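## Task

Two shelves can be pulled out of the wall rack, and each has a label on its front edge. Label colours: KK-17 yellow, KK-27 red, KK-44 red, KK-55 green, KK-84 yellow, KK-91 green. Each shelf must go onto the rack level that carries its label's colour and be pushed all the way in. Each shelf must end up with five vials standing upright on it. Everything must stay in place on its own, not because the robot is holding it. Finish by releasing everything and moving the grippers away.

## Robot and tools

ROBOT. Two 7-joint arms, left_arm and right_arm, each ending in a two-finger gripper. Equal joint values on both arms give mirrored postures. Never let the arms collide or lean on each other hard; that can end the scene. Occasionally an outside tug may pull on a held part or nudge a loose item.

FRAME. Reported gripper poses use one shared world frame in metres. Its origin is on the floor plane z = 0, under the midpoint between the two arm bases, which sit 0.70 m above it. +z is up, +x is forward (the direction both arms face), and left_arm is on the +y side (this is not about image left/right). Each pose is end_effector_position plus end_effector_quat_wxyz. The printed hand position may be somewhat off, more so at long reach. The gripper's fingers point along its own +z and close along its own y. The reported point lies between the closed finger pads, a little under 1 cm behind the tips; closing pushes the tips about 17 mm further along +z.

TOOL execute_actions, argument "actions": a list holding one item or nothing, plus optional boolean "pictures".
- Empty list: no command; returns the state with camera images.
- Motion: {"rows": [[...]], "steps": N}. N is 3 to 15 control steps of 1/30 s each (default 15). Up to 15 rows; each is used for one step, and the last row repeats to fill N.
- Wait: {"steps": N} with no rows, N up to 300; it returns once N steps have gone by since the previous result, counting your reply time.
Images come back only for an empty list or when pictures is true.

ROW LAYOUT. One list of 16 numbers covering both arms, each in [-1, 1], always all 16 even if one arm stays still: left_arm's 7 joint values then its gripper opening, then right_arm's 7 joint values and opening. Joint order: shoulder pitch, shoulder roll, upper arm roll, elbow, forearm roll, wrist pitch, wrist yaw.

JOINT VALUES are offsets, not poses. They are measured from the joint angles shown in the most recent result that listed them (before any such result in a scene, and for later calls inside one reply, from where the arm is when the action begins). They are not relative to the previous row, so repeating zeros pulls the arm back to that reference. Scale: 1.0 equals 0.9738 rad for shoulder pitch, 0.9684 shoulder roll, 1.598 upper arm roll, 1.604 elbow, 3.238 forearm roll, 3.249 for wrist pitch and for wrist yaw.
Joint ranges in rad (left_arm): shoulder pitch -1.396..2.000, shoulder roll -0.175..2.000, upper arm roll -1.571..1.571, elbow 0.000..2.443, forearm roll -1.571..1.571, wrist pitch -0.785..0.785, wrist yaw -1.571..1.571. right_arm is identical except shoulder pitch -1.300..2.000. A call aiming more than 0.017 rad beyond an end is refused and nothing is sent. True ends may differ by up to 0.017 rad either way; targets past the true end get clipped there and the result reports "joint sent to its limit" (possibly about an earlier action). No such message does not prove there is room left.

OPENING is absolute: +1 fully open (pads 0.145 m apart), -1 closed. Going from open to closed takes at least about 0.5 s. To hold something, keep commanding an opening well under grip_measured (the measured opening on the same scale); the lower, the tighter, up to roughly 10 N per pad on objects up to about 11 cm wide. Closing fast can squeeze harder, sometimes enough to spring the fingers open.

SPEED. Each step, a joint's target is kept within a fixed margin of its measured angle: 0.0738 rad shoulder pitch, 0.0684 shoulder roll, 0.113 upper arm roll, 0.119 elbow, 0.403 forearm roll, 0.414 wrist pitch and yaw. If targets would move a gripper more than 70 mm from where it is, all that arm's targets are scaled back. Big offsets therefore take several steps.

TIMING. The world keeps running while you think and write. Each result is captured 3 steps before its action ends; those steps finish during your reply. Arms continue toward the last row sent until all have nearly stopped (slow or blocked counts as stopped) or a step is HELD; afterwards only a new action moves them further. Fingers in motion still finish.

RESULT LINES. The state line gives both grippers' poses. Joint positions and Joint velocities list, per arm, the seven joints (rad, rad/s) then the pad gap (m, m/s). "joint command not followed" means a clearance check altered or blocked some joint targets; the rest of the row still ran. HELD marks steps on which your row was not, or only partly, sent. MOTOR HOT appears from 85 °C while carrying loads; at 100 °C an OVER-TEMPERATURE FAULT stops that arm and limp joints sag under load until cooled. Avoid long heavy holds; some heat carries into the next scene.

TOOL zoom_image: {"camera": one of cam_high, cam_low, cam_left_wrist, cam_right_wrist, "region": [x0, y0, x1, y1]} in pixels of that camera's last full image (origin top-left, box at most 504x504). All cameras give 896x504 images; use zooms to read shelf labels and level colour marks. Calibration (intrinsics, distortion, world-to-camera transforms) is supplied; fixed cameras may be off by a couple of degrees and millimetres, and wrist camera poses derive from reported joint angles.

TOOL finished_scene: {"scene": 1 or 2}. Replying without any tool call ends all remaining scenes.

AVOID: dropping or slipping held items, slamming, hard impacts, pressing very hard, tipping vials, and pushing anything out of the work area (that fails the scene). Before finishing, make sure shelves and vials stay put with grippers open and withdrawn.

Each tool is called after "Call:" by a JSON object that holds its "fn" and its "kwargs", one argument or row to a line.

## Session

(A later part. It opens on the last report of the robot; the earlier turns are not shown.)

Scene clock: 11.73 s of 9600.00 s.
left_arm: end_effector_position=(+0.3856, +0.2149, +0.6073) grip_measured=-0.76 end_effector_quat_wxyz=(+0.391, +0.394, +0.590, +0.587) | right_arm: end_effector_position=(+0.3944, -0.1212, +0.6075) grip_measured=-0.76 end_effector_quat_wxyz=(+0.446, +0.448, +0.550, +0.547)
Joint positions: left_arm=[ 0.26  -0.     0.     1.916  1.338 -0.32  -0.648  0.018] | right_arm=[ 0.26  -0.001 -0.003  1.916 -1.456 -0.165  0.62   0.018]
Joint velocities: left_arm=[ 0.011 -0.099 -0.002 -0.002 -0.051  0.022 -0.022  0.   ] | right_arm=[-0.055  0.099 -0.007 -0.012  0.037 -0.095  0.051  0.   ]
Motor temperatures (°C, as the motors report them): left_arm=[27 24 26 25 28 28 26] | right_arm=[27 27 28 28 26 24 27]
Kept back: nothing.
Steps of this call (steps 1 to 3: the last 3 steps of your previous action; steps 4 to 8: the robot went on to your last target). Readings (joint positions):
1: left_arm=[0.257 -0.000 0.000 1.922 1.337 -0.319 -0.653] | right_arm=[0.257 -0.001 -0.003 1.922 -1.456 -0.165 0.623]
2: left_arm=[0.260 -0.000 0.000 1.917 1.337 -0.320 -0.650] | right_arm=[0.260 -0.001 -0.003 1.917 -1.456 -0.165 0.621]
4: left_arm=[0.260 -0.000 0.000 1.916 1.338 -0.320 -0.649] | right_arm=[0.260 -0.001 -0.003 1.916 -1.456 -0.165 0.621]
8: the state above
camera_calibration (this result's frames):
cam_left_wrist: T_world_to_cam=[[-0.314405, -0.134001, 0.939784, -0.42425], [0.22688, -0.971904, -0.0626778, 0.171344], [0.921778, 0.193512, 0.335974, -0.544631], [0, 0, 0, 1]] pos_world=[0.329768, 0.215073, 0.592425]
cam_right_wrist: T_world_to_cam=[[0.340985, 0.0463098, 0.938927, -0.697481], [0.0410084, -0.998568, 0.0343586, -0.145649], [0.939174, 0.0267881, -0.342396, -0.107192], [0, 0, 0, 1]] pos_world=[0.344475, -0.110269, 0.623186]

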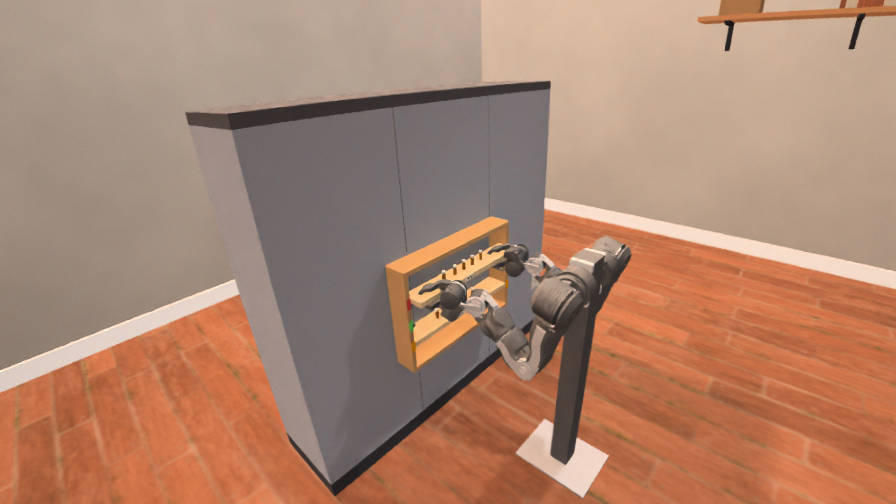

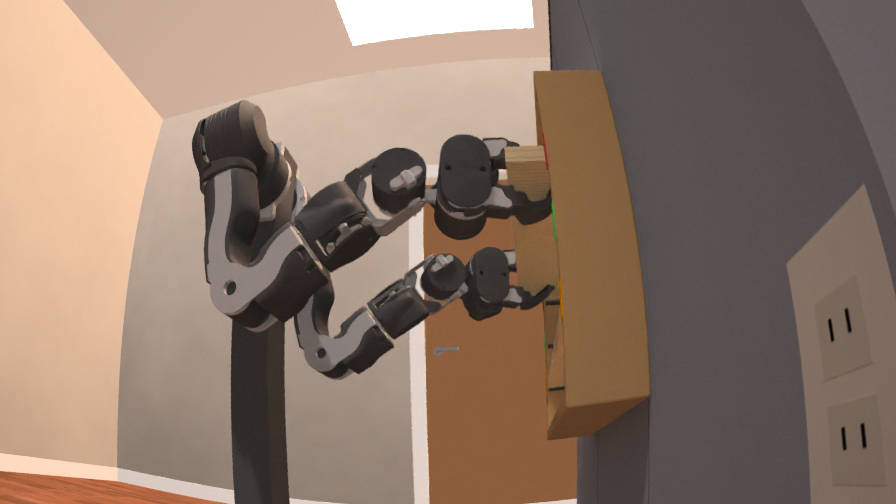

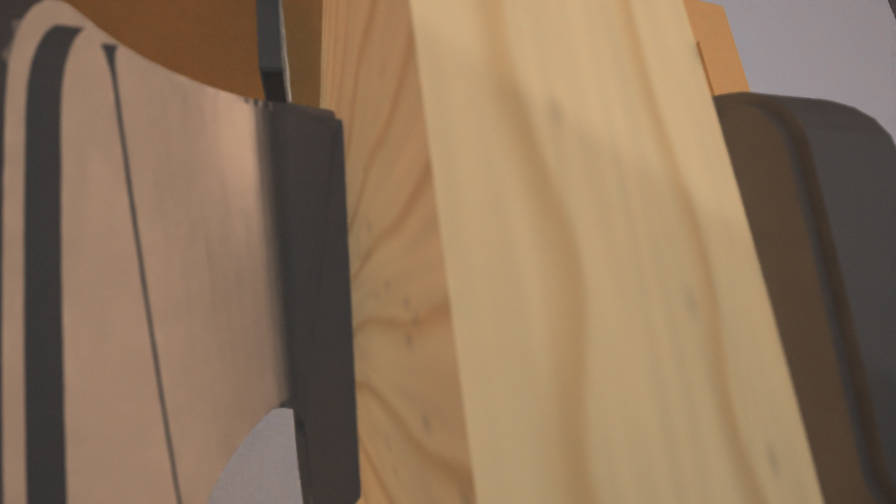

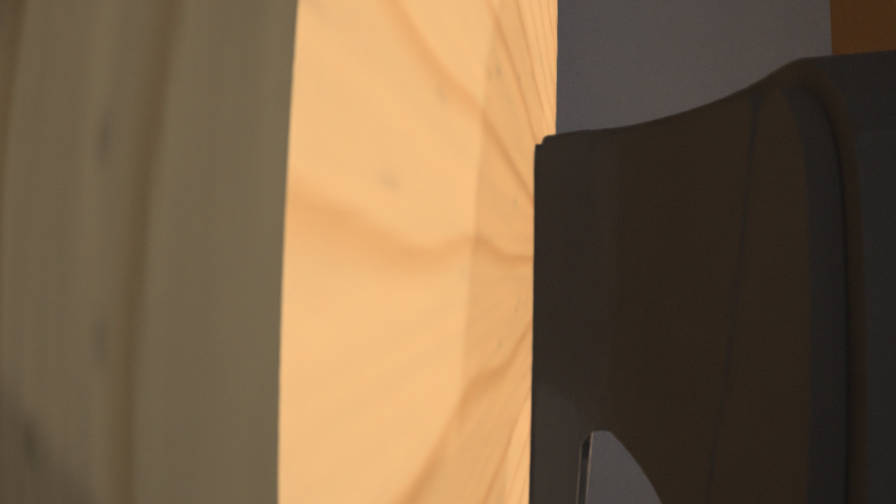

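Call:
{"fn": "execute_actions", "kwargs": {
  "actions": [
    {"rows":[[0.008,0,0,-0.002,0,0,0.006,-1,0.008,0,0,-0.002,0,0,-0.006,-1],[0.014,0,0,-0.008,0.001,-0.001,0.007,-1,0.014,0,0,-0.008,0,0,-0.007,-1],[0.022,0,0,-0.017,0.001,-0.001,0.009,-1,0.022,0,0,-0.017,-0.001,0,-0.009,-1],[0.034,0,0,-0.029,0.002,-0.002,0.012,-1,0.034,0,0,-0.029,-0.001,-0.001,-0.012,-1],[0.047,0,0,-0.043,0.003,-0.003,0.015,-1,0.047,0,0,-0.043,-0.001,-0.001,-0.015,-1],[0.062,0,0,-0.058,0.004,-0.003,0.018,-1,0.062,0,0,-0.058,-0.002,-0.001,-0.018,-1],[0.078,0,0,-0.075,0.005,-0.004,0.022,-1,0.078,0,0,-0.075,-0.003,-0.002,-0.022,-1],[0.093,0,0,-0.091,0.006,-0.005,0.025,-1,0.093,0,0,-0.091,-0.003,-0.002,-0.025,-1],[0.108,0,0,-0.106,0.007,-0.006,0.028,-1,0.108,0,0,-0.106,-0.004,-0.002,-0.028,-1],[0.121,0,0,-0.12,0.008,-0.007,0.031,-1,0.121,0,0,-0.12,-0.004,-0.002,-0.031,-1],[0.133,0,0,-0.132,0.009,-0.008,0.034,-1,0.133,0,0,-0.132,-0.004,-0.003,-0.034,-1],[0.141,0,0,-0.141,0.009,-0.008,0.036,-1,0.141,0,0,-0.141,-0.005,-0.003,-0.036,-1],[0.147,0,0,-0.147,0.01,-0.009,0.037,-1,0.147,0,0,-0.147,-0.005,-0.003,-0.037,-1],[0.15,0,0,-0.15,0.01,-0.009,0.038,-1,0.15,0,0,-0.15,-0.005,-0.003,-0.038,-1]]}
  ]
}}

Call:
{"fn": "execute_actions", "kwargs": {
  "actions": [
    {"rows":[[0,0,0,0,0,0,0,-1,0,0,0,0,0,0,0,-1],[0,0,0,0,0,0,0,-1,0,0,0,0,0,0,0,-1],[0,0,0,0,0,0,0,-1,0,0,0,0,0,0,0,-1],[0,0,0,0,0,0,0,-0.8,0,0,0,0,0,0,0,-0.8],[0,0,0,0,0,0,0,-0.76,0,0,0,0,0,0,0,-0.76],[0,0,0,0,0,0,0,-0.73,0,0,0,0,0,0,0,-0.73],[0,0,0,0,0,0,0,-0.7,0,0,0,0,0,0,0,-0.7],[0,0,0,0,0,0,0,-0.66,0,0,0,0,0,0,0,-0.66],[0,0,0,0,0,0,0,-0.62,0,0,0,0,0,0,0,-0.62],[0,0,0,0,0,0,0,-0.55,0,0,0,0,0,0,0,-0.55]]}
  ],
  "pictures": true
}}

Scene clock: 12.57 s of 9600.00 s.
left_arm: end_effector_position=(+0.4236, +0.2154, +0.6012) grip_measured=-0.76 end_effector_quat_wxyz=(+0.392, +0.391, +0.590, +0.588) | right_arm: end_effector_position=(+0.4327, -0.1213, +0.6029) grip_measured=-0.76 end_effector_quat_wxyz=(+0.449, +0.445, +0.547, +0.549)
Joint positions: left_arm=[ 0.395 -0.     0.     1.692  1.369 -0.344 -0.553  0.018] | right_arm=[ 0.396 -0.001 -0.003  1.694 -1.473 -0.174  0.523  0.018]
Joint velocities: left_arm=[ 0.253  0.055 -0.002 -0.359  0.051 -0.066  0.256  0.001] | right_arm=[ 0.143 -0.077 -0.007 -0.339 -0.051  0.037 -0.212 -0.   ]
Motor temperatures (°C, as the motors report them): left_arm=[27 24 26 25 28 28 26] | right_arm=[27 27 28 28 26 24 27]
Steps of this call (steps 1 to 13: the robot went on to your last target; steps 14 to 25: the first 12 steps of this action). Readings (joint positions):
14: left_arm=[0.261 -0.000 0.000 1.914 1.338 -0.320 -0.647] | right_arm=[0.261 -0.001 -0.003 1.915 -1.456 -0.165 0.619]
15: left_arm=[0.265 -0.000 0.000 1.906 1.340 -0.321 -0.645] | right_arm=[0.265 -0.001 -0.003 1.907 -1.456 -0.165 0.618]
17: left_arm=[0.286 -0.000 0.000 1.872 1.342 -0.323 -0.635] | right_arm=[0.286 -0.001 -0.003 1.873 -1.458 -0.166 0.608]
21: left_arm=[0.346 -0.000 0.000 1.773 1.356 -0.333 -0.596] | right_arm=[0.347 -0.001 -0.003 1.775 -1.466 -0.170 0.566]
25: the state above

Scene clock: 13.07 s of 9600.00 s.
left_arm: end_effector_position=(+0.4261, +0.2154, +0.6011) grip_measured=-0.55 end_effector_quat_wxyz=(+0.393, +0.390, +0.589, +0.588) | right_arm: end_effector_position=(+0.4352, -0.1213, +0.6031) grip_measured=-0.55 end_effector_quat_wxyz=(+0.450, +0.444, +0.546, +0.550)
Joint positions: left_arm=[ 0.403 -0.     0.     1.676  1.374 -0.347 -0.54   0.034] | right_arm=[ 0.404 -0.001 -0.003  1.678 -1.476 -0.175  0.51   0.034]
Joint velocities: left_arm=[-0.033  0.011  0.007 -0.017 -0.037 -0.007  0.095  0.   ] | right_arm=[-0.099  0.033  0.002 -0.002 -0.037 -0.007 -0.007 -0.   ]
Motor temperatures (°C, as the motors report them): left_arm=[27 24 26 25 28 28 26] | right_arm=[27 27 28 28 26 24 27]
Steps of this call (steps 1 to 3: the last 3 steps of your previous action; steps 4 to 15: the first 12 steps of this action, its rows measured from where the robot was after step 3). Readings (joint positions):
3: left_arm=[0.403 -0.000 0.000 1.676 1.373 -0.347 -0.540] | right_arm=[0.404 -0.001 -0.003 1.678 -1.475 -0.175 0.510]
4: left_arm=[0.403 -0.000 0.000 1.676 1.374 -0.347 -0.540] | right_arm=[0.404 -0.001 -0.003 1.678 -1.476 -0.175 0.510]
5: left_arm=[0.403 -0.000 0.000 1.676 1.374 -0.347 -0.540] | right_arm=[0.404 -0.001 -0.003 1.678 -1.476 -0.175 0.510]
7: left_arm=[0.403 -0.000 0.000 1.676 1.374 -0.347 -0.540] | right_arm=[0.404 -0.001 -0.003 1.678 -1.476 -0.175 0.510]
11: left_arm=[0.403 -0.000 0.000 1.676 1.374 -0.347 -0.540] | right_arm=[0.404 -0.001 -0.003 1.678 -1.476 -0.175 0.510]
15: the state above
camera_calibration (this result's frames):
cam_left_wrist: T_world_to_cam=[[-0.322603, -0.132303, 0.937242, -0.400909], [0.230514, -0.971352, -0.0577737, 0.157618], [0.918036, 0.197409, 0.343859, -0.583905], [0, 0, 0, 1]] pos_world=[0.370379, 0.21533, 0.585636]
cam_right_wrist: T_world_to_cam=[[0.327, 0.0463535, 0.943887, -0.704066], [0.0391284, -0.998604, 0.035485, -0.147162], [0.944214, 0.0253292, -0.328357, -0.157817], [0, 0, 0, 1]] pos_world=[0.385001, -0.110323, 0.617961]

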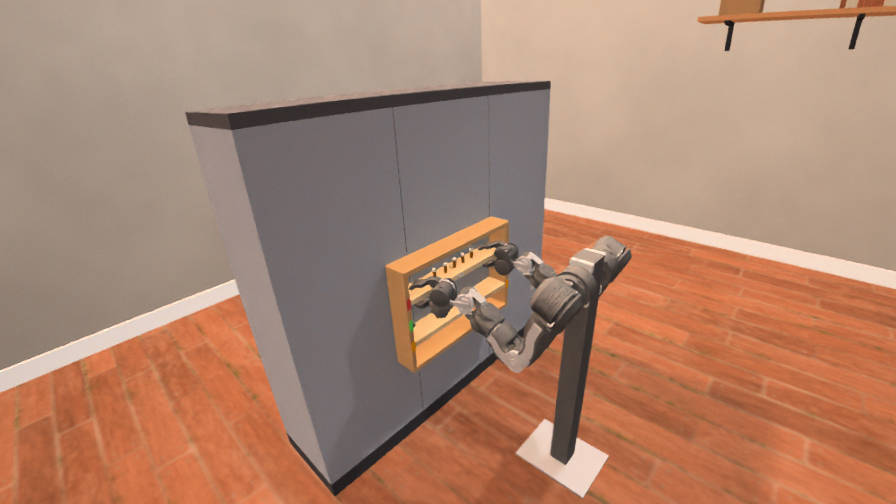

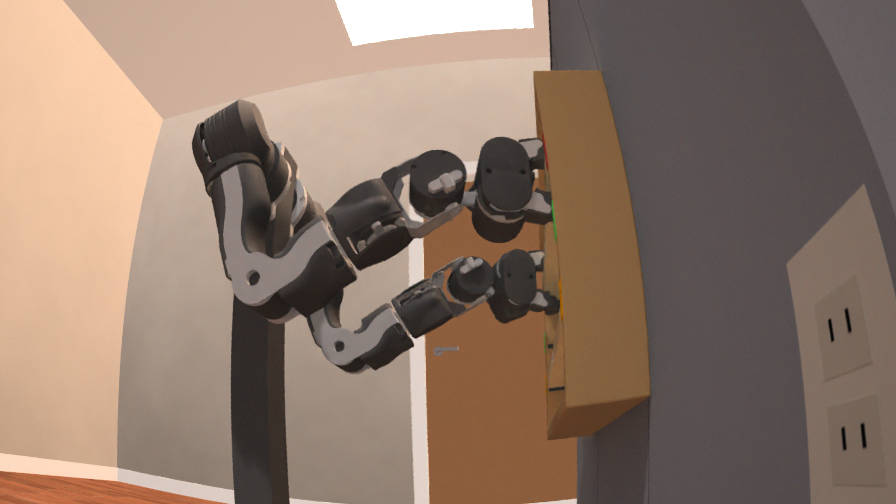

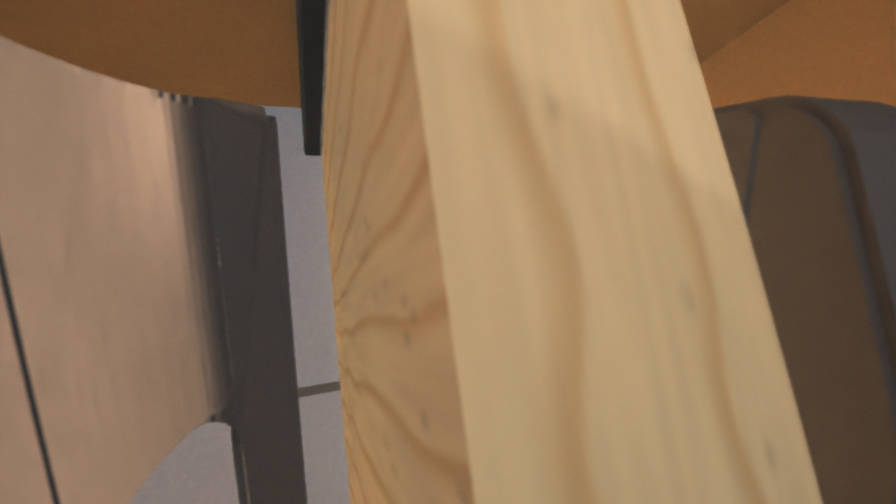

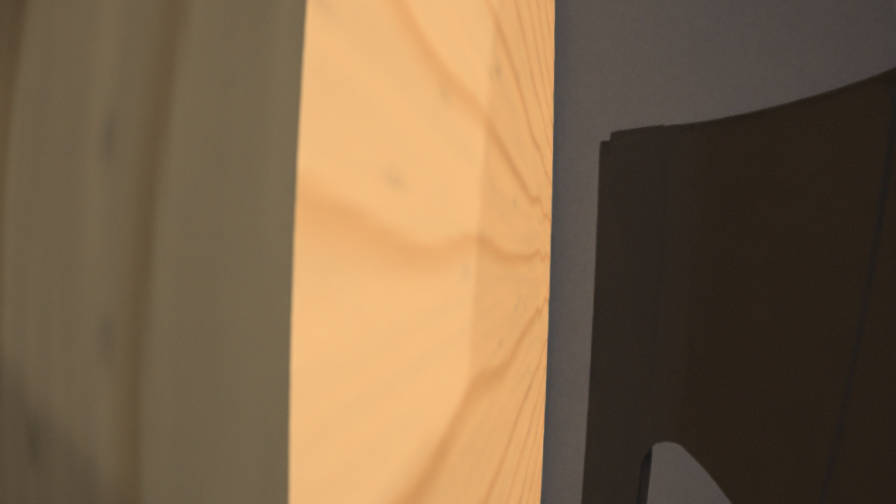

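Call:
{"fn": "execute_actions", "kwargs": {
  "actions": [
    {"rows":[[-0.02,0,0,0.017,0,0,-0.003,-0.5,-0.02,0,0,0.017,0,0,0.003,-0.5],[-0.05,0,0,0.043,-0.002,0,-0.007,-0.5,-0.05,0,0,0.043,0,0,0.007,-0.5],[-0.08,0,0,0.069,-0.004,0.002,-0.011,-0.5,-0.08,0,0,0.069,0.002,0,0.011,-0.5],[-0.11,0,0,0.095,-0.005,0.002,-0.015,-0.5,-0.11,0,0,0.095,0.002,0,0.015,-0.5],[-0.14,0,0,0.12,-0.007,0.003,-0.019,-0.5,-0.14,0,0,0.12,0.003,0.002,0.019,-0.5],[-0.17,0,0,0.144,-0.008,0.004,-0.022,-0.5,-0.17,0,0,0.144,0.004,0.002,0.022,-0.5],[-0.2,0,0,0.168,-0.009,0.004,-0.025,-0.5,-0.2,0,0,0.168,0.004,0.002,0.025,-0.5],[-0.23,0,0,0.191,-0.01,0.005,-0.028,-0.5,-0.23,0,0,0.191,0.005,0.003,0.028,-0.5],[-0.26,0,0,0.213,-0.011,0.006,-0.03,-0.5,-0.26,0,0,0.213,0.006,0.003,0.03,-0.5],[-0.288,0,0,0.233,-0.012,0.006,-0.031,-0.5,-0.288,0,0,0.233,0.006,0.003,0.031,-0.5]],"steps":13}
  ]
}}

Call:
{"fn": "execute_actions", "kwargs": {
  "actions": [
    {"rows":[[-0.04,0,0,-0.01,0,0,0.02,-0.5,-0.04,0,0,-0.01,0,0,-0.02,-0.5],[-0.08,0,0,-0.04,0.01,0,0.05,-0.5,-0.08,0,0,-0.04,0,0,-0.05,-0.5],[-0.12,0,0,-0.08,0.02,0,0.08,-0.5,-0.12,0,0,-0.08,-0.01,0,-0.08,-0.5],[-0.147,0,0,-0.12,0.03,0,0.11,-0.5,-0.147,0,0,-0.12,-0.01,0,-0.11,-0.5],[-0.147,0,0,-0.17,0.04,0,0.14,-0.5,-0.147,0,0,-0.17,-0.02,0,-0.14,-0.5],[-0.147,0,0,-0.22,0.05,0,0.17,-0.5,-0.147,0,0,-0.22,-0.02,0,-0.16,-0.5],[-0.147,0,0,-0.27,0.06,0,0.2,-0.5,-0.147,0,0,-0.27,-0.03,-0.01,-0.19,-0.5],[-0.147,0,0,-0.31,0.07,0.009,0.22,-0.5,-0.147,0,0,-0.31,-0.03,-0.01,-0.21,-0.5],[-0.147,0,0,-0.345,0.072,0.009,0.238,-0.5,-0.147,0,0,-0.345,-0.035,-0.01,-0.228,-0.5],[-0.147,0,0,-0.365,0.072,0.009,0.238,-0.5,-0.147,0,0,-0.365,-0.035,-0.01,-0.228,-0.5]]}
  ]
}}

Call:
{"fn": "execute_actions", "kwargs": {
  "actions": [
    {"steps":8}
  ],
  "pictures": true
}}

Scene clock: 13.97 s of 9600.00 s.
left_arm: end_effector_position=(+0.3565, +0.2162, +0.6021) grip_measured=-0.50 end_effector_quat_wxyz=(+0.393, +0.387, +0.589, +0.591) | right_arm: end_effector_position=(+0.3658, -0.1210, +0.6042) grip_measured=-0.50 end_effector_quat_wxyz=(+0.450, +0.442, +0.546, +0.551)
Joint positions: left_arm=[ 0.123 -0.     0.     2.045  1.34  -0.332 -0.628  0.038] | right_arm=[ 0.125 -0.001 -0.003  2.047 -1.459 -0.169  0.597  0.038]
Joint velocities: left_arm=[-0.736 -0.055 -0.002  0.813 -0.125 -0.022 -0.198 -0.   ] | right_arm=[-0.758 -0.033 -0.007  0.803  0.037 -0.007  0.11   0.   ]
Motor temperatures (°C, as the motors report them): left_arm=[27 24 26 25 28 28 26] | right_arm=[27 27 28 28 26 24 27]
Steps of this call (steps 1 to 3: the last 3 steps of your previous action; steps 4 to 15: the robot went on to your last target; steps 16 to 17: nothing new was sent; steps 18 to 27: the first 10 steps of this action). Readings (joint positions):
18: left_arm=[0.393 -0.000 0.000 1.692 1.374 -0.347 -0.543] | right_arm=[0.395 -0.001 -0.003 1.693 -1.476 -0.175 0.512]
19: left_arm=[0.363 -0.000 0.000 1.734 1.373 -0.346 -0.549] | right_arm=[0.366 -0.001 -0.003 1.737 -1.476 -0.175 0.518]
21: left_arm=[0.294 -0.000 0.000 1.823 1.364 -0.344 -0.569] | right_arm=[0.297 -0.001 -0.003 1.826 -1.472 -0.175 0.538]
25: left_arm=[0.181 -0.000 0.000 1.977 1.347 -0.337 -0.613] | right_arm=[0.183 -0.001 -0.003 1.980 -1.464 -0.170 0.582]
27: the state above

Scene clock: 14.47 s of 9600.00 s.
left_arm: end_effector_position=(+0.3627, +0.2011, +0.4425) grip_measured=-0.50 end_effector_quat_wxyz=(+0.400, +0.437, +0.567, +0.572) | right_arm: end_effector_position=(+0.3673, -0.1219, +0.4433) grip_measured=-0.50 end_effector_quat_wxyz=(+0.433, +0.463, +0.546, +0.548)
Joint positions: left_arm=[-0.033  0.     0.     1.457  1.568 -0.306  0.114  0.038] | right_arm=[-0.031 -0.001 -0.003  1.46  -1.565 -0.198 -0.113  0.038]
Joint velocities: left_arm=[ 0.099  0.033  0.007  0.012  0.007  0.037  0.242 -0.   ] | right_arm=[-0.055 -0.033 -0.002 -0.017 -0.051  0.007 -0.271 -0.   ]
Motor temperatures (°C, as the motors report them): left_arm=[27 24 26 26 28 28 26] | right_arm=[27 27 28 28 26 24 27]
joint sent to its limit (right arm) — the command would take joint 5 (forearm roll) past its lower limit, so that joint was sent only as far as its limit.
Steps of this call (steps 1 to 3: the last 3 steps of your previous action; steps 4 to 15: the first 12 steps of this action, its rows measured from where the robot was after step 3). Readings (joint positions):
3: left_arm=[0.122 -0.000 0.000 2.052 1.337 -0.331 -0.635] | right_arm=[0.123 -0.001 -0.003 2.054 -1.458 -0.169 0.604]
4: left_arm=[0.106 0.000 0.000 2.050 1.335 -0.331 -0.603] | right_arm=[0.108 -0.001 -0.003 2.051 -1.457 -0.169 0.572]
5: left_arm=[0.064 0.001 0.000 2.021 1.345 -0.331 -0.537] | right_arm=[0.068 -0.001 -0.003 2.022 -1.455 -0.169 0.505]
7: left_arm=[-0.024 0.001 0.000 1.865 1.398 -0.331 -0.382] | right_arm=[-0.022 -0.001 -0.003 1.867 -1.479 -0.169 0.351]
11: left_arm=[-0.014 0.000 0.000 1.566 1.526 -0.320 -0.025] | right_arm=[-0.012 -0.001 -0.003 1.567 -1.541 -0.189 0.022]
15: the state above

Scene clock: 14.73 s of 9600.00 s.
left_arm: end_effector_position=(+0.3664, +0.2008, +0.4543) grip_measured=-0.50 end_effector_quat_wxyz=(+0.411, +0.427, +0.556, +0.583) | right_arm: end_effector_position=(+0.3710, -0.1219, +0.4552) grip_measured=-0.50 end_effector_quat_wxyz=(+0.444, +0.452, +0.536, +0.558)
Joint positions: left_arm=[-0.02   0.     0.     1.467  1.568 -0.305  0.134  0.038] | right_arm=[-0.018 -0.001 -0.003  1.47  -1.565 -0.198 -0.132  0.038]
Joint velocities: left_arm=[-0.099  0.011 -0.017 -0.017  0.007  0.007 -0.022 -0.   ] | right_arm=[-0.121 -0.033  0.002 -0.002 -0.022  0.022  0.007 -0.   ]
Motor temperatures (°C, as the motors report them): left_arm=[27 24 26 26 28 28 26] | right_arm=[27 27 28 28 26 24 27]
joint sent to its limit (right arm) — the command would take joint 5 (forearm roll) past its lower limit, so that joint was sent only as far as its limit.
Kept back: nothing.
Steps of this call (steps 1 to 3: the last 3 steps of your previous action; steps 4 to 8: the robot went on to your last target). Readings (joint positions):
1: left_arm=[-0.027 0.000 0.000 1.459 1.568 -0.305 0.122] | right_arm=[-0.026 -0.001 -0.003 1.462 -1.565 -0.198 -0.120]
2: left_arm=[-0.021 0.000 0.000 1.464 1.568 -0.305 0.128] | right_arm=[-0.020 -0.001 -0.003 1.465 -1.565 -0.198 -0.126]
4: left_arm=[-0.017 0.000 0.000 1.467 1.568 -0.305 0.134] | right_arm=[-0.015 -0.001 -0.003 1.470 -1.565 -0.198 -0.132]
8: the state above
camera_calibration (this result's frames):
cam_left_wrist: T_world_to_cam=[[-0.334894, -0.144873, 0.931052, -0.274674], [0.137515, -0.985045, -0.103811, 0.206458], [0.932167, 0.0932682, 0.349808, -0.462749], [0, 0, 0, 1]] pos_world=[0.310982, 0.206738, 0.439041]
cam_right_wrist: T_world_to_cam=[[0.326519, 0.0124274, 0.945109, -0.54796], [0.0357749, -0.99936, 0.000781175, -0.123015], [0.944513, 0.0335561, -0.326754, -0.145607], [0, 0, 0, 1]] pos_world=[0.320848, -0.11124, 0.4704]

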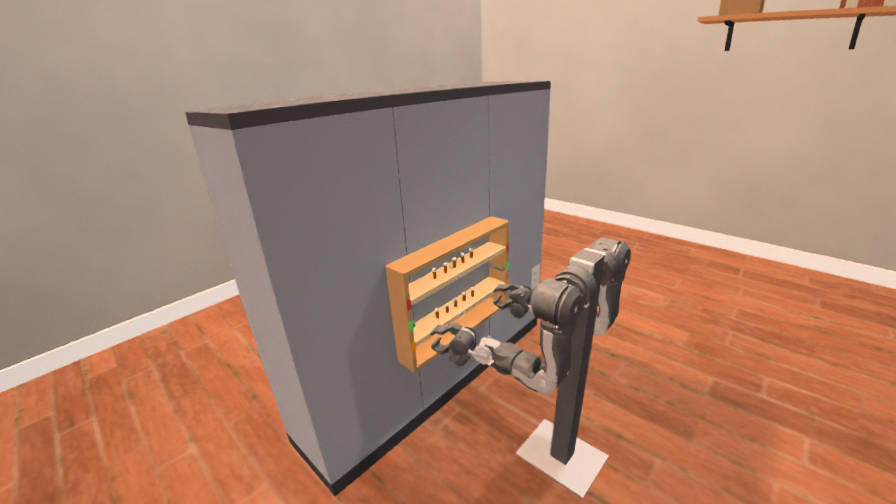

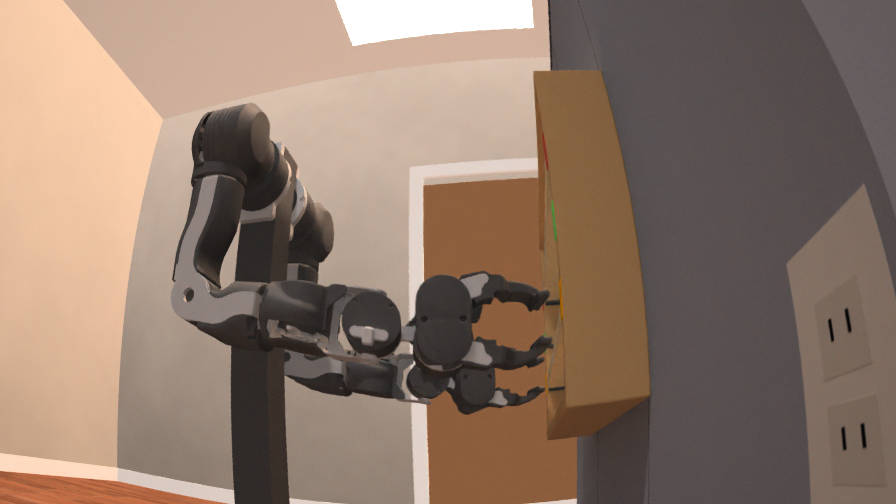

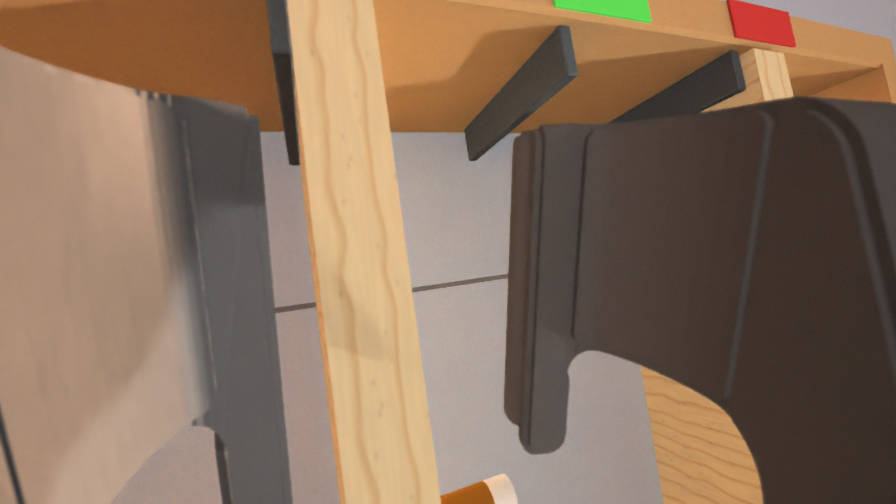

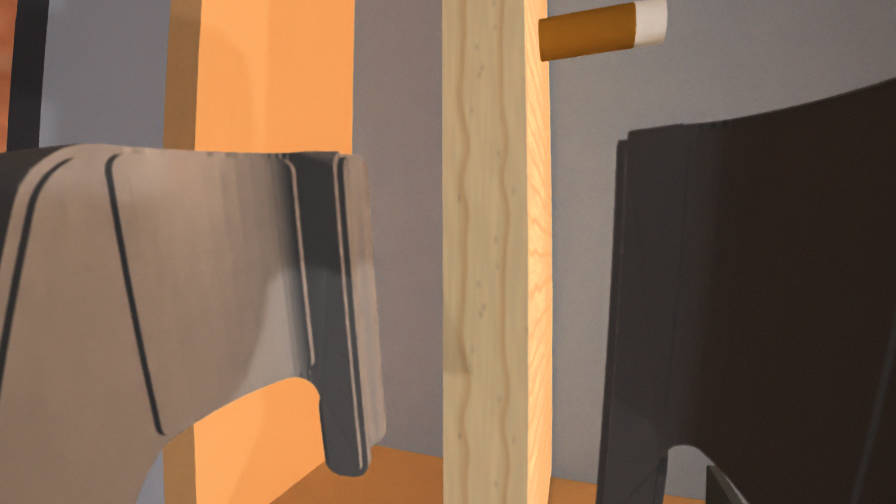

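Call:
{"fn": "execute_actions", "kwargs": {
  "actions": [
    {"rows":[[0.015,0,0,-0.01,0,0,0,-0.5,0.015,0,0,-0.01,0,0,0,-0.5],[0.04,0,0,-0.026,0,0,0,-0.5,0.04,0,0,-0.026,0,0,0,-0.5],[0.07,0,0,-0.045,0,0,0,-0.5,0.07,0,0,-0.045,0,0,-0.002,-0.5],[0.1,0,0,-0.065,0,0,0,-0.5,0.1,0,0,-0.065,0,0,-0.003,-0.5],[0.13,0,0,-0.085,0,0,0,-0.5,0.13,0,0,-0.085,0,0,-0.004,-0.5],[0.16,0,0,-0.105,0,0,0.002,-0.5,0.16,0,0,-0.105,0,0,-0.005,-0.5],[0.19,0,0,-0.126,0,0,0.002,-0.5,0.19,0,0,-0.126,0,0,-0.006,-0.5],[0.22,0,0,-0.147,0,0,0.003,-0.5,0.22,0,0,-0.147,0,0,-0.007,-0.5],[0.245,0,0,-0.165,0,0,0.004,-0.5,0.245,0,0,-0.165,0,0,-0.008,-0.5],[0.267,0,0,-0.18,0,0,0.004,-0.5,0.266,0,0,-0.181,0,0,-0.009,-0.5],[0.281,0,0,-0.19,0,0,0.004,-0.5,0.28,0,0,-0.191,0,0,-0.009,-0.5],[0.288,0,0,-0.195,0,0,0.004,-0.5,0.286,0,0,-0.196,0,0,-0.009,-0.5]]}
  ]
}}

Call:
{"fn": "execute_actions", "kwargs": {
  "actions": [
    {"rows":[[0,0,0,0,0,0,0,-0.56,0,0,0,0,0,0,0,-0.56],[0,0,0,0,0,0,0,-0.62,0,0,0,0,0,0,0,-0.62],[0,0,0,0,0,0,0,-0.67,0,0,0,0,0,0,0,-0.67],[0,0,0,0,0,0,0,-0.71,0,0,0,0,0,0,0,-0.71],[0,0,0,0,0,0,0,-0.74,0,0,0,0,0,0,0,-0.74],[0,0,0,0,0,0,0,-0.77,0,0,0,0,0,0,0,-0.77],[0,0,0,0,0,0,0,-0.8,0,0,0,0,0,0,0,-0.8],[0,0,0,0,0,0,0,-0.85,0,0,0,0,0,0,0,-0.85],[0,0,0,0,0,0,0,-0.92,0,0,0,0,0,0,0,-0.92],[0,0,0,0,0,0,0,-1,0,0,0,0,0,0,0,-1]]}
  ]
}}

Scene clock: 15.60 s of 9600.00 s.
left_arm: end_effector_position=(+0.4271, +0.2009, +0.4539) grip_measured=-0.50 end_effector_quat_wxyz=(+0.406, +0.432, +0.559, +0.580) | right_arm: end_effector_position=(+0.4314, -0.1219, +0.4560) grip_measured=-0.50 end_effector_quat_wxyz=(+0.441, +0.455, +0.535, +0.558)
Joint positions: left_arm=[ 0.263  0.     0.     1.16   1.568 -0.305  0.144  0.038] | right_arm=[ 0.263 -0.001 -0.003  1.16  -1.565 -0.198 -0.156  0.038]
Joint velocities: left_arm=[ 0.143 -0.099  0.012 -0.105  0.051  0.037 -0.066 -0.   ] | right_arm=[ 0.077 -0.011 -0.002 -0.105 -0.007 -0.051  0.022  0.   ]
Motor temperatures (°C, as the motors report them): left_arm=[27 24 26 26 28 28 26] | right_arm=[27 27 28 28 26 24 27]
joint sent to its limit (right arm) — the command would take joint 5 (forearm roll) past its lower limit, so that joint was sent only as far as its limit.
Steps of this call (steps 1 to 14: the robot went on to your last target; steps 15 to 26: the first 12 steps of this action). Readings (joint positions):
15: left_arm=[-0.013 0.000 0.000 1.459 1.568 -0.305 0.134] | right_arm=[-0.011 -0.001 -0.003 1.461 -1.565 -0.198 -0.132]
16: left_arm=[0.008 0.000 0.000 1.432 1.568 -0.305 0.134] | right_arm=[0.010 -0.001 -0.003 1.434 -1.565 -0.198 -0.132]
18: left_arm=[0.074 0.000 0.000 1.367 1.569 -0.305 0.133] | right_arm=[0.076 -0.001 -0.003 1.370 -1.565 -0.198 -0.135]
22: left_arm=[0.194 0.000 0.000 1.239 1.568 -0.305 0.141] | right_arm=[0.197 -0.001 -0.003 1.242 -1.565 -0.198 -0.150]
26: the state above

Scene clock: 16.10 s of 9600.00 s.
left_arm: end_effector_position=(+0.4270, +0.2009, +0.4526) grip_measured=-0.74 end_effector_quat_wxyz=(+0.406, +0.432, +0.561, +0.578) | right_arm: end_effector_position=(+0.4311, -0.1218, +0.4542) grip_measured=-0.75 end_effector_quat_wxyz=(+0.440, +0.456, +0.538, +0.556)
Joint positions: left_arm=[ 0.262 -0.     0.     1.158  1.572 -0.305  0.14   0.019] | right_arm=[ 0.262 -0.001 -0.003  1.159 -1.566 -0.198 -0.151  0.019]
Joint velocities: left_arm=[ 0.077  0.011 -0.007 -0.002  0.051  0.022  0.007  0.   ] | right_arm=[-0.011 -0.011 -0.002  0.007 -0.095  0.081  0.095  0.   ]
Motor temperatures (°C, as the motors report them): left_arm=[27 24 26 26 28 28 26] | right_arm=[27 27 28 28 26 24 27]
Steps of this call (steps 1 to 3: the last 3 steps of your previous action; steps 4 to 15: the first 12 steps of this action, its rows measured from where the robot was after step 3). Readings (joint positions):
3: left_arm=[0.263 0.000 0.000 1.158 1.568 -0.305 0.144] | right_arm=[0.264 -0.001 -0.003 1.159 -1.565 -0.198 -0.157]
4: left_arm=[0.263 0.000 0.000 1.158 1.568 -0.305 0.144] | right_arm=[0.264 -0.001 -0.003 1.159 -1.565 -0.198 -0.157]
5: left_arm=[0.263 0.000 0.000 1.158 1.568 -0.305 0.144] | right_arm=[0.264 -0.001 -0.003 1.159 -1.565 -0.198 -0.157]
7: left_arm=[0.263 0.000 0.000 1.158 1.570 -0.305 0.142] | right_arm=[0.263 -0.001 -0.003 1.159 -1.566 -0.198 -0.153]
11: left_arm=[0.262 -0.000 0.000 1.158 1.572 -0.305 0.140] | right_arm=[0.262 -0.001 -0.003 1.159 -1.566 -0.198 -0.151]
15: the state above

Call:
{"fn": "execute_actions", "kwargs": {
  "actions": [
    {"rows":[[-0.002,0,0,0.008,0,0,0.001,-1,-0.002,0,0,0.008,0,0,-0.001,-1],[-0.01,0,0,0.015,0,0,0,-1,-0.01,0,0,0.015,0,0,0,-1],[-0.023,0,0,0.026,0,0,-0.001,-1,-0.023,0,0,0.026,0,0,0.001,-1],[-0.039,0,0,0.04,0,0,-0.003,-1,-0.039,0,0,0.04,0,0,0.004,-1],[-0.058,0,0,0.056,0,0,-0.006,-1,-0.058,0,0,0.056,0,0,0.006,-1],[-0.079,0,0,0.075,0,0,-0.008,-1,-0.079,0,0,0.075,0,0,0.009,-1],[-0.102,0,0,0.094,0,0,-0.011,-1,-0.102,0,0,0.094,0,0,0.012,-1],[-0.124,0,0,0.114,0,0,-0.014,-1,-0.124,0,0,0.114,0,0,0.015,-1],[-0.145,0,0,0.132,0,0,-0.017,-1,-0.145,0,0,0.132,0,0,0.018,-1],[-0.164,0,0,0.149,0,0,-0.019,-1,-0.164,0,0,0.149,0,0,0.02,-1],[-0.18,0,0,0.163,0,0,-0.021,-1,-0.18,0,0,0.163,0,0,0.022,-1],[-0.193,0,0,0.174,0,0,-0.023,-1,-0.193,0,0,0.174,0,0,0.024,-1],[-0.201,0,0,0.181,0,0,-0.024,-1,-0.201,0,0,0.181,0,0,0.025,-1],[-0.205,0,0,0.185,0,0.001,-0.024,-1,-0.205,0,0,0.185,0,0,0.0255,-1]]}
  ]
}}

Call:
{"fn": "execute_actions", "kwargs": {
  "actions": [
    {"rows":[[-0.002,0,0,0.008,0,0,0.001,-1,-0.002,0,0,0.008,0,0,-0.001,-1],[-0.01,0,0,0.015,0,0,0,-1,-0.01,0,0,0.015,0,0,0,-1],[-0.023,0,0,0.026,0,0,-0.001,-1,-0.023,0,0,0.026,0,0,0.001,-1],[-0.039,0,0,0.04,0,0,-0.003,-1,-0.039,0,0,0.04,0,0,0.004,-1],[-0.058,0,0,0.056,0,0,-0.006,-1,-0.058,0,0,0.056,0,0,0.006,-1],[-0.079,0,0,0.075,0,0,-0.008,-1,-0.079,0,0,0.075,0,0,0.009,-1],[-0.102,0,0,0.094,0,0,-0.011,-1,-0.102,0,0,0.094,0,0,0.012,-1],[-0.124,0,0,0.114,0,0,-0.014,-1,-0.124,0,0,0.114,0,0,0.015,-1],[-0.145,0,0,0.132,0,0,-0.017,-1,-0.145,0,0,0.132,0,0,0.018,-1],[-0.164,0,0,0.149,0,0,-0.019,-1,-0.164,0,0,0.149,0,0,0.02,-1],[-0.18,0,0,0.163,-0.001,0,-0.021,-1,-0.18,0,0,0.163,0,0,0.022,-1],[-0.193,0,0,0.174,-0.002,0,-0.023,-1,-0.193,0,0,0.174,0,0,0.024,-1],[-0.201,0,0,0.181,-0.003,0,-0.024,-1,-0.201,0,0,0.181,0,0,0.025,-1],[-0.205,0,0,0.185,-0.003,0.001,-0.024,-1,-0.205,0,0,0.185,0,0,0.0255,-1]]}
  ]
}}

Call:
{"fn": "execute_actions", "kwargs": {
  "actions": [
    {"steps":8}
  ],
  "pictures": true
}}

Scene clock: 17.10 s of 9600.00 s.
left_arm: end_effector_position=(+0.3880, +0.2008, +0.4648) grip_measured=-0.76 end_effector_quat_wxyz=(+0.415, +0.423, +0.564, +0.575) | right_arm: end_effector_position=(+0.3916, -0.1213, +0.4634) grip_measured=-0.76 end_effector_quat_wxyz=(+0.442, +0.452, +0.543, +0.552)
Joint positions: left_arm=[ 0.074 -0.     0.     1.429  1.572 -0.303  0.071  0.018] | right_arm=[ 0.072 -0.001 -0.003  1.428 -1.566 -0.201 -0.069  0.018]
Joint velocities: left_arm=[-0.231 -0.011 -0.007  0.422 -0.066 -0.037 -0.051  0.   ] | right_arm=[-0.231 -0.033 -0.017  0.442  0.051 -0.051  0.095 -0.   ]
Motor temperatures (°C, as the motors report them): left_arm=[27 24 26 26 28 28 26] | right_arm=[27 27 28 28 26 24 27]
Steps of this call (steps 1 to 3: the last 3 steps of your previous action; steps 4 to 15: the robot went on to your last target; steps 16 to 18: nothing new was sent; steps 19 to 30: the first 12 steps of this action). Readings (joint positions):
19: left_arm=[0.262 -0.000 0.000 1.162 1.572 -0.305 0.140] | right_arm=[0.261 -0.001 -0.003 1.162 -1.566 -0.198 -0.149]
20: left_arm=[0.257 -0.000 0.000 1.175 1.572 -0.305 0.139] | right_arm=[0.255 -0.001 -0.003 1.173 -1.566 -0.198 -0.144]
22: left_arm=[0.231 -0.000 0.000 1.218 1.572 -0.305 0.134] | right_arm=[0.225 -0.001 -0.003 1.213 -1.566 -0.198 -0.136]
26: left_arm=[0.139 -0.000 0.000 1.330 1.572 -0.304 0.103] | right_arm=[0.136 -0.001 -0.003 1.327 -1.566 -0.199 -0.099]
30: the state above

Scene clock: 17.60 s of 9600.00 s.
left_arm: end_effector_position=(+0.3441, +0.2006, +0.4846) grip_measured=-0.76 end_effector_quat_wxyz=(+0.421, +0.418, +0.568, +0.571) | right_arm: end_effector_position=(+0.3477, -0.1206, +0.4854) grip_measured=-0.76 end_effector_quat_wxyz=(+0.447, +0.444, +0.546, +0.552)
Joint positions: left_arm=[-0.129 -0.     0.     1.717  1.565 -0.301 -0.011  0.018] | right_arm=[-0.129 -0.001 -0.003  1.72  -1.566 -0.204  0.012  0.018]
Joint velocities: left_arm=[-0.275 -0.033 -0.007  0.432 -0.037  0.037 -0.11   0.   ] | right_arm=[-0.297 -0.033 -0.027  0.437  0.037 -0.022  0.051 -0.   ]
Motor temperatures (°C, as the motors report them): left_arm=[27 24 26 26 28 28 26] | right_arm=[27 27 28 28 26 24 27]
Steps of this call (steps 1 to 3: the last 3 steps of your previous action; steps 4 to 15: the first 12 steps of this action, its rows measured from where the robot was after step 3). Readings (joint positions):
3: left_arm=[0.062 -0.000 0.000 1.448 1.572 -0.303 0.062] | right_arm=[0.059 -0.001 -0.003 1.448 -1.566 -0.201 -0.060]
4: left_arm=[0.060 -0.000 0.000 1.451 1.572 -0.303 0.060] | right_arm=[0.058 -0.001 -0.003 1.450 -1.566 -0.201 -0.057]
5: left_arm=[0.054 -0.000 0.000 1.461 1.572 -0.303 0.057] | right_arm=[0.051 -0.001 -0.003 1.460 -1.566 -0.201 -0.054]
7: left_arm=[0.024 -0.000 0.000 1.501 1.571 -0.302 0.051] | right_arm=[0.022 -0.001 -0.003 1.502 -1.566 -0.201 -0.046]
11: left_arm=[-0.062 -0.000 0.000 1.617 1.570 -0.302 0.020] | right_arm=[-0.063 -0.001 -0.003 1.619 -1.566 -0.203 -0.016]
15: the state above

Scene clock: 17.87 s of 9600.00 s.
left_arm: end_effector_position=(+0.3414, +0.2005, +0.4854) grip_measured=-0.76 end_effector_quat_wxyz=(+0.419, +0.420, +0.569, +0.570) | right_arm: end_effector_position=(+0.3449, -0.1206, +0.4862) grip_measured=-0.76 end_effector_quat_wxyz=(+0.446, +0.445, +0.548, +0.550)
Joint positions: left_arm=[-0.141 -0.     0.     1.736  1.562 -0.3   -0.025  0.018] | right_arm=[-0.142 -0.001 -0.003  1.739 -1.566 -0.204  0.025  0.018]
Joint velocities: left_arm=[ 0.033 -0.077  0.007 -0.012 -0.007 -0.037 -0.081 -0.   ] | right_arm=[-0.077  0.033 -0.022  0.002 -0.051  0.051 -0.022  0.   ]
Motor temperatures (°C, as the motors report them): left_arm=[27 24 26 26 28 28 26] | right_arm=[27 27 28 28 26 24 27]
Kept back: nothing.
Steps of this call (steps 1 to 3: the last 3 steps of your previous action; steps 4 to 8: the robot went on to your last target). Readings (joint positions):
1: left_arm=[-0.137 -0.000 0.000 1.729 1.563 -0.301 -0.016] | right_arm=[-0.138 -0.001 -0.003 1.732 -1.566 -0.204 0.017]
2: left_arm=[-0.141 -0.000 0.000 1.735 1.562 -0.301 -0.019] | right_arm=[-0.142 -0.001 -0.003 1.738 -1.566 -0.204 0.020]
4: left_arm=[-0.141 -0.000 0.000 1.736 1.562 -0.300 -0.023] | right_arm=[-0.142 -0.001 -0.003 1.739 -1.566 -0.204 0.023]
8: the state above
camera_calibration (this result's frames):
cam_left_wrist: T_world_to_cam=[[-0.330711, -0.105938, 0.937767, -0.324585], [0.135905, -0.988668, -0.06376, 0.19468], [0.933895, 0.106361, 0.34136, -0.449391], [0, 0, 0, 1]] pos_world=[0.285882, 0.205885, 0.470202]
cam_right_wrist: T_world_to_cam=[[0.334681, 0.0456851, 0.941223, -0.565668], [0.0445862, -0.998473, 0.0326098, -0.139214], [0.941276, 0.0310517, -0.336207, -0.105501], [0, 0, 0, 1]] pos_world=[0.294831, -0.109883, 0.50149]

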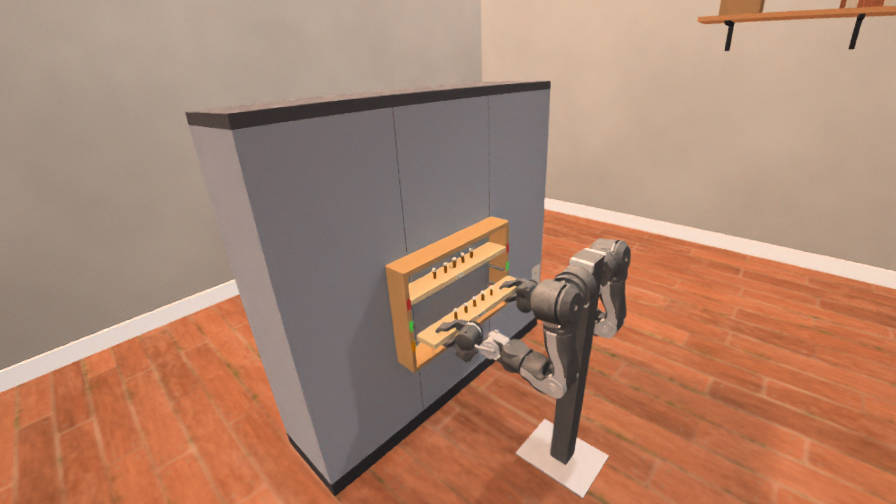

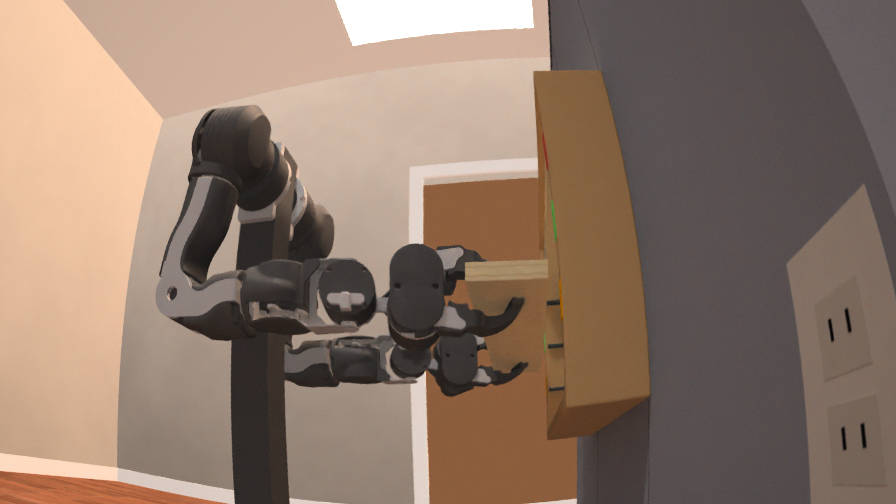

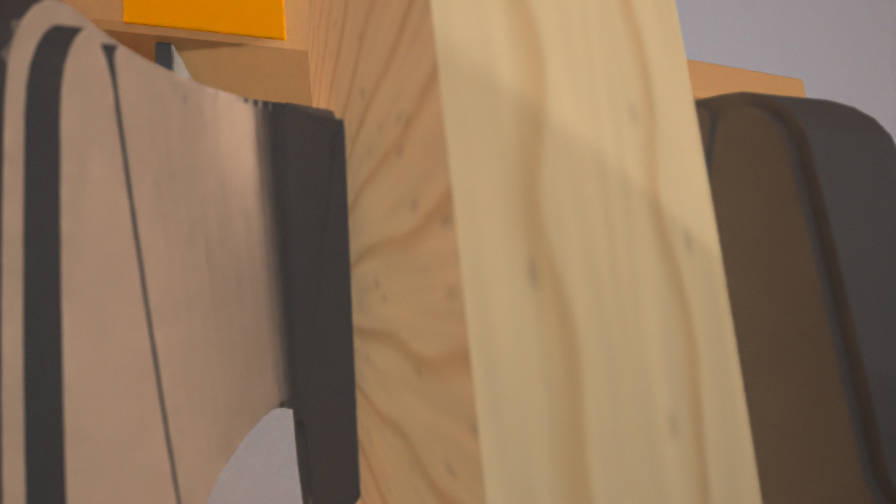

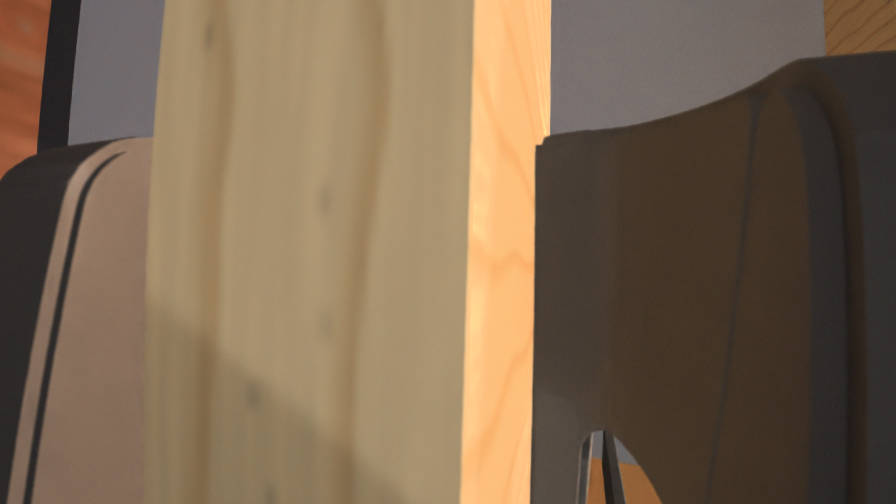

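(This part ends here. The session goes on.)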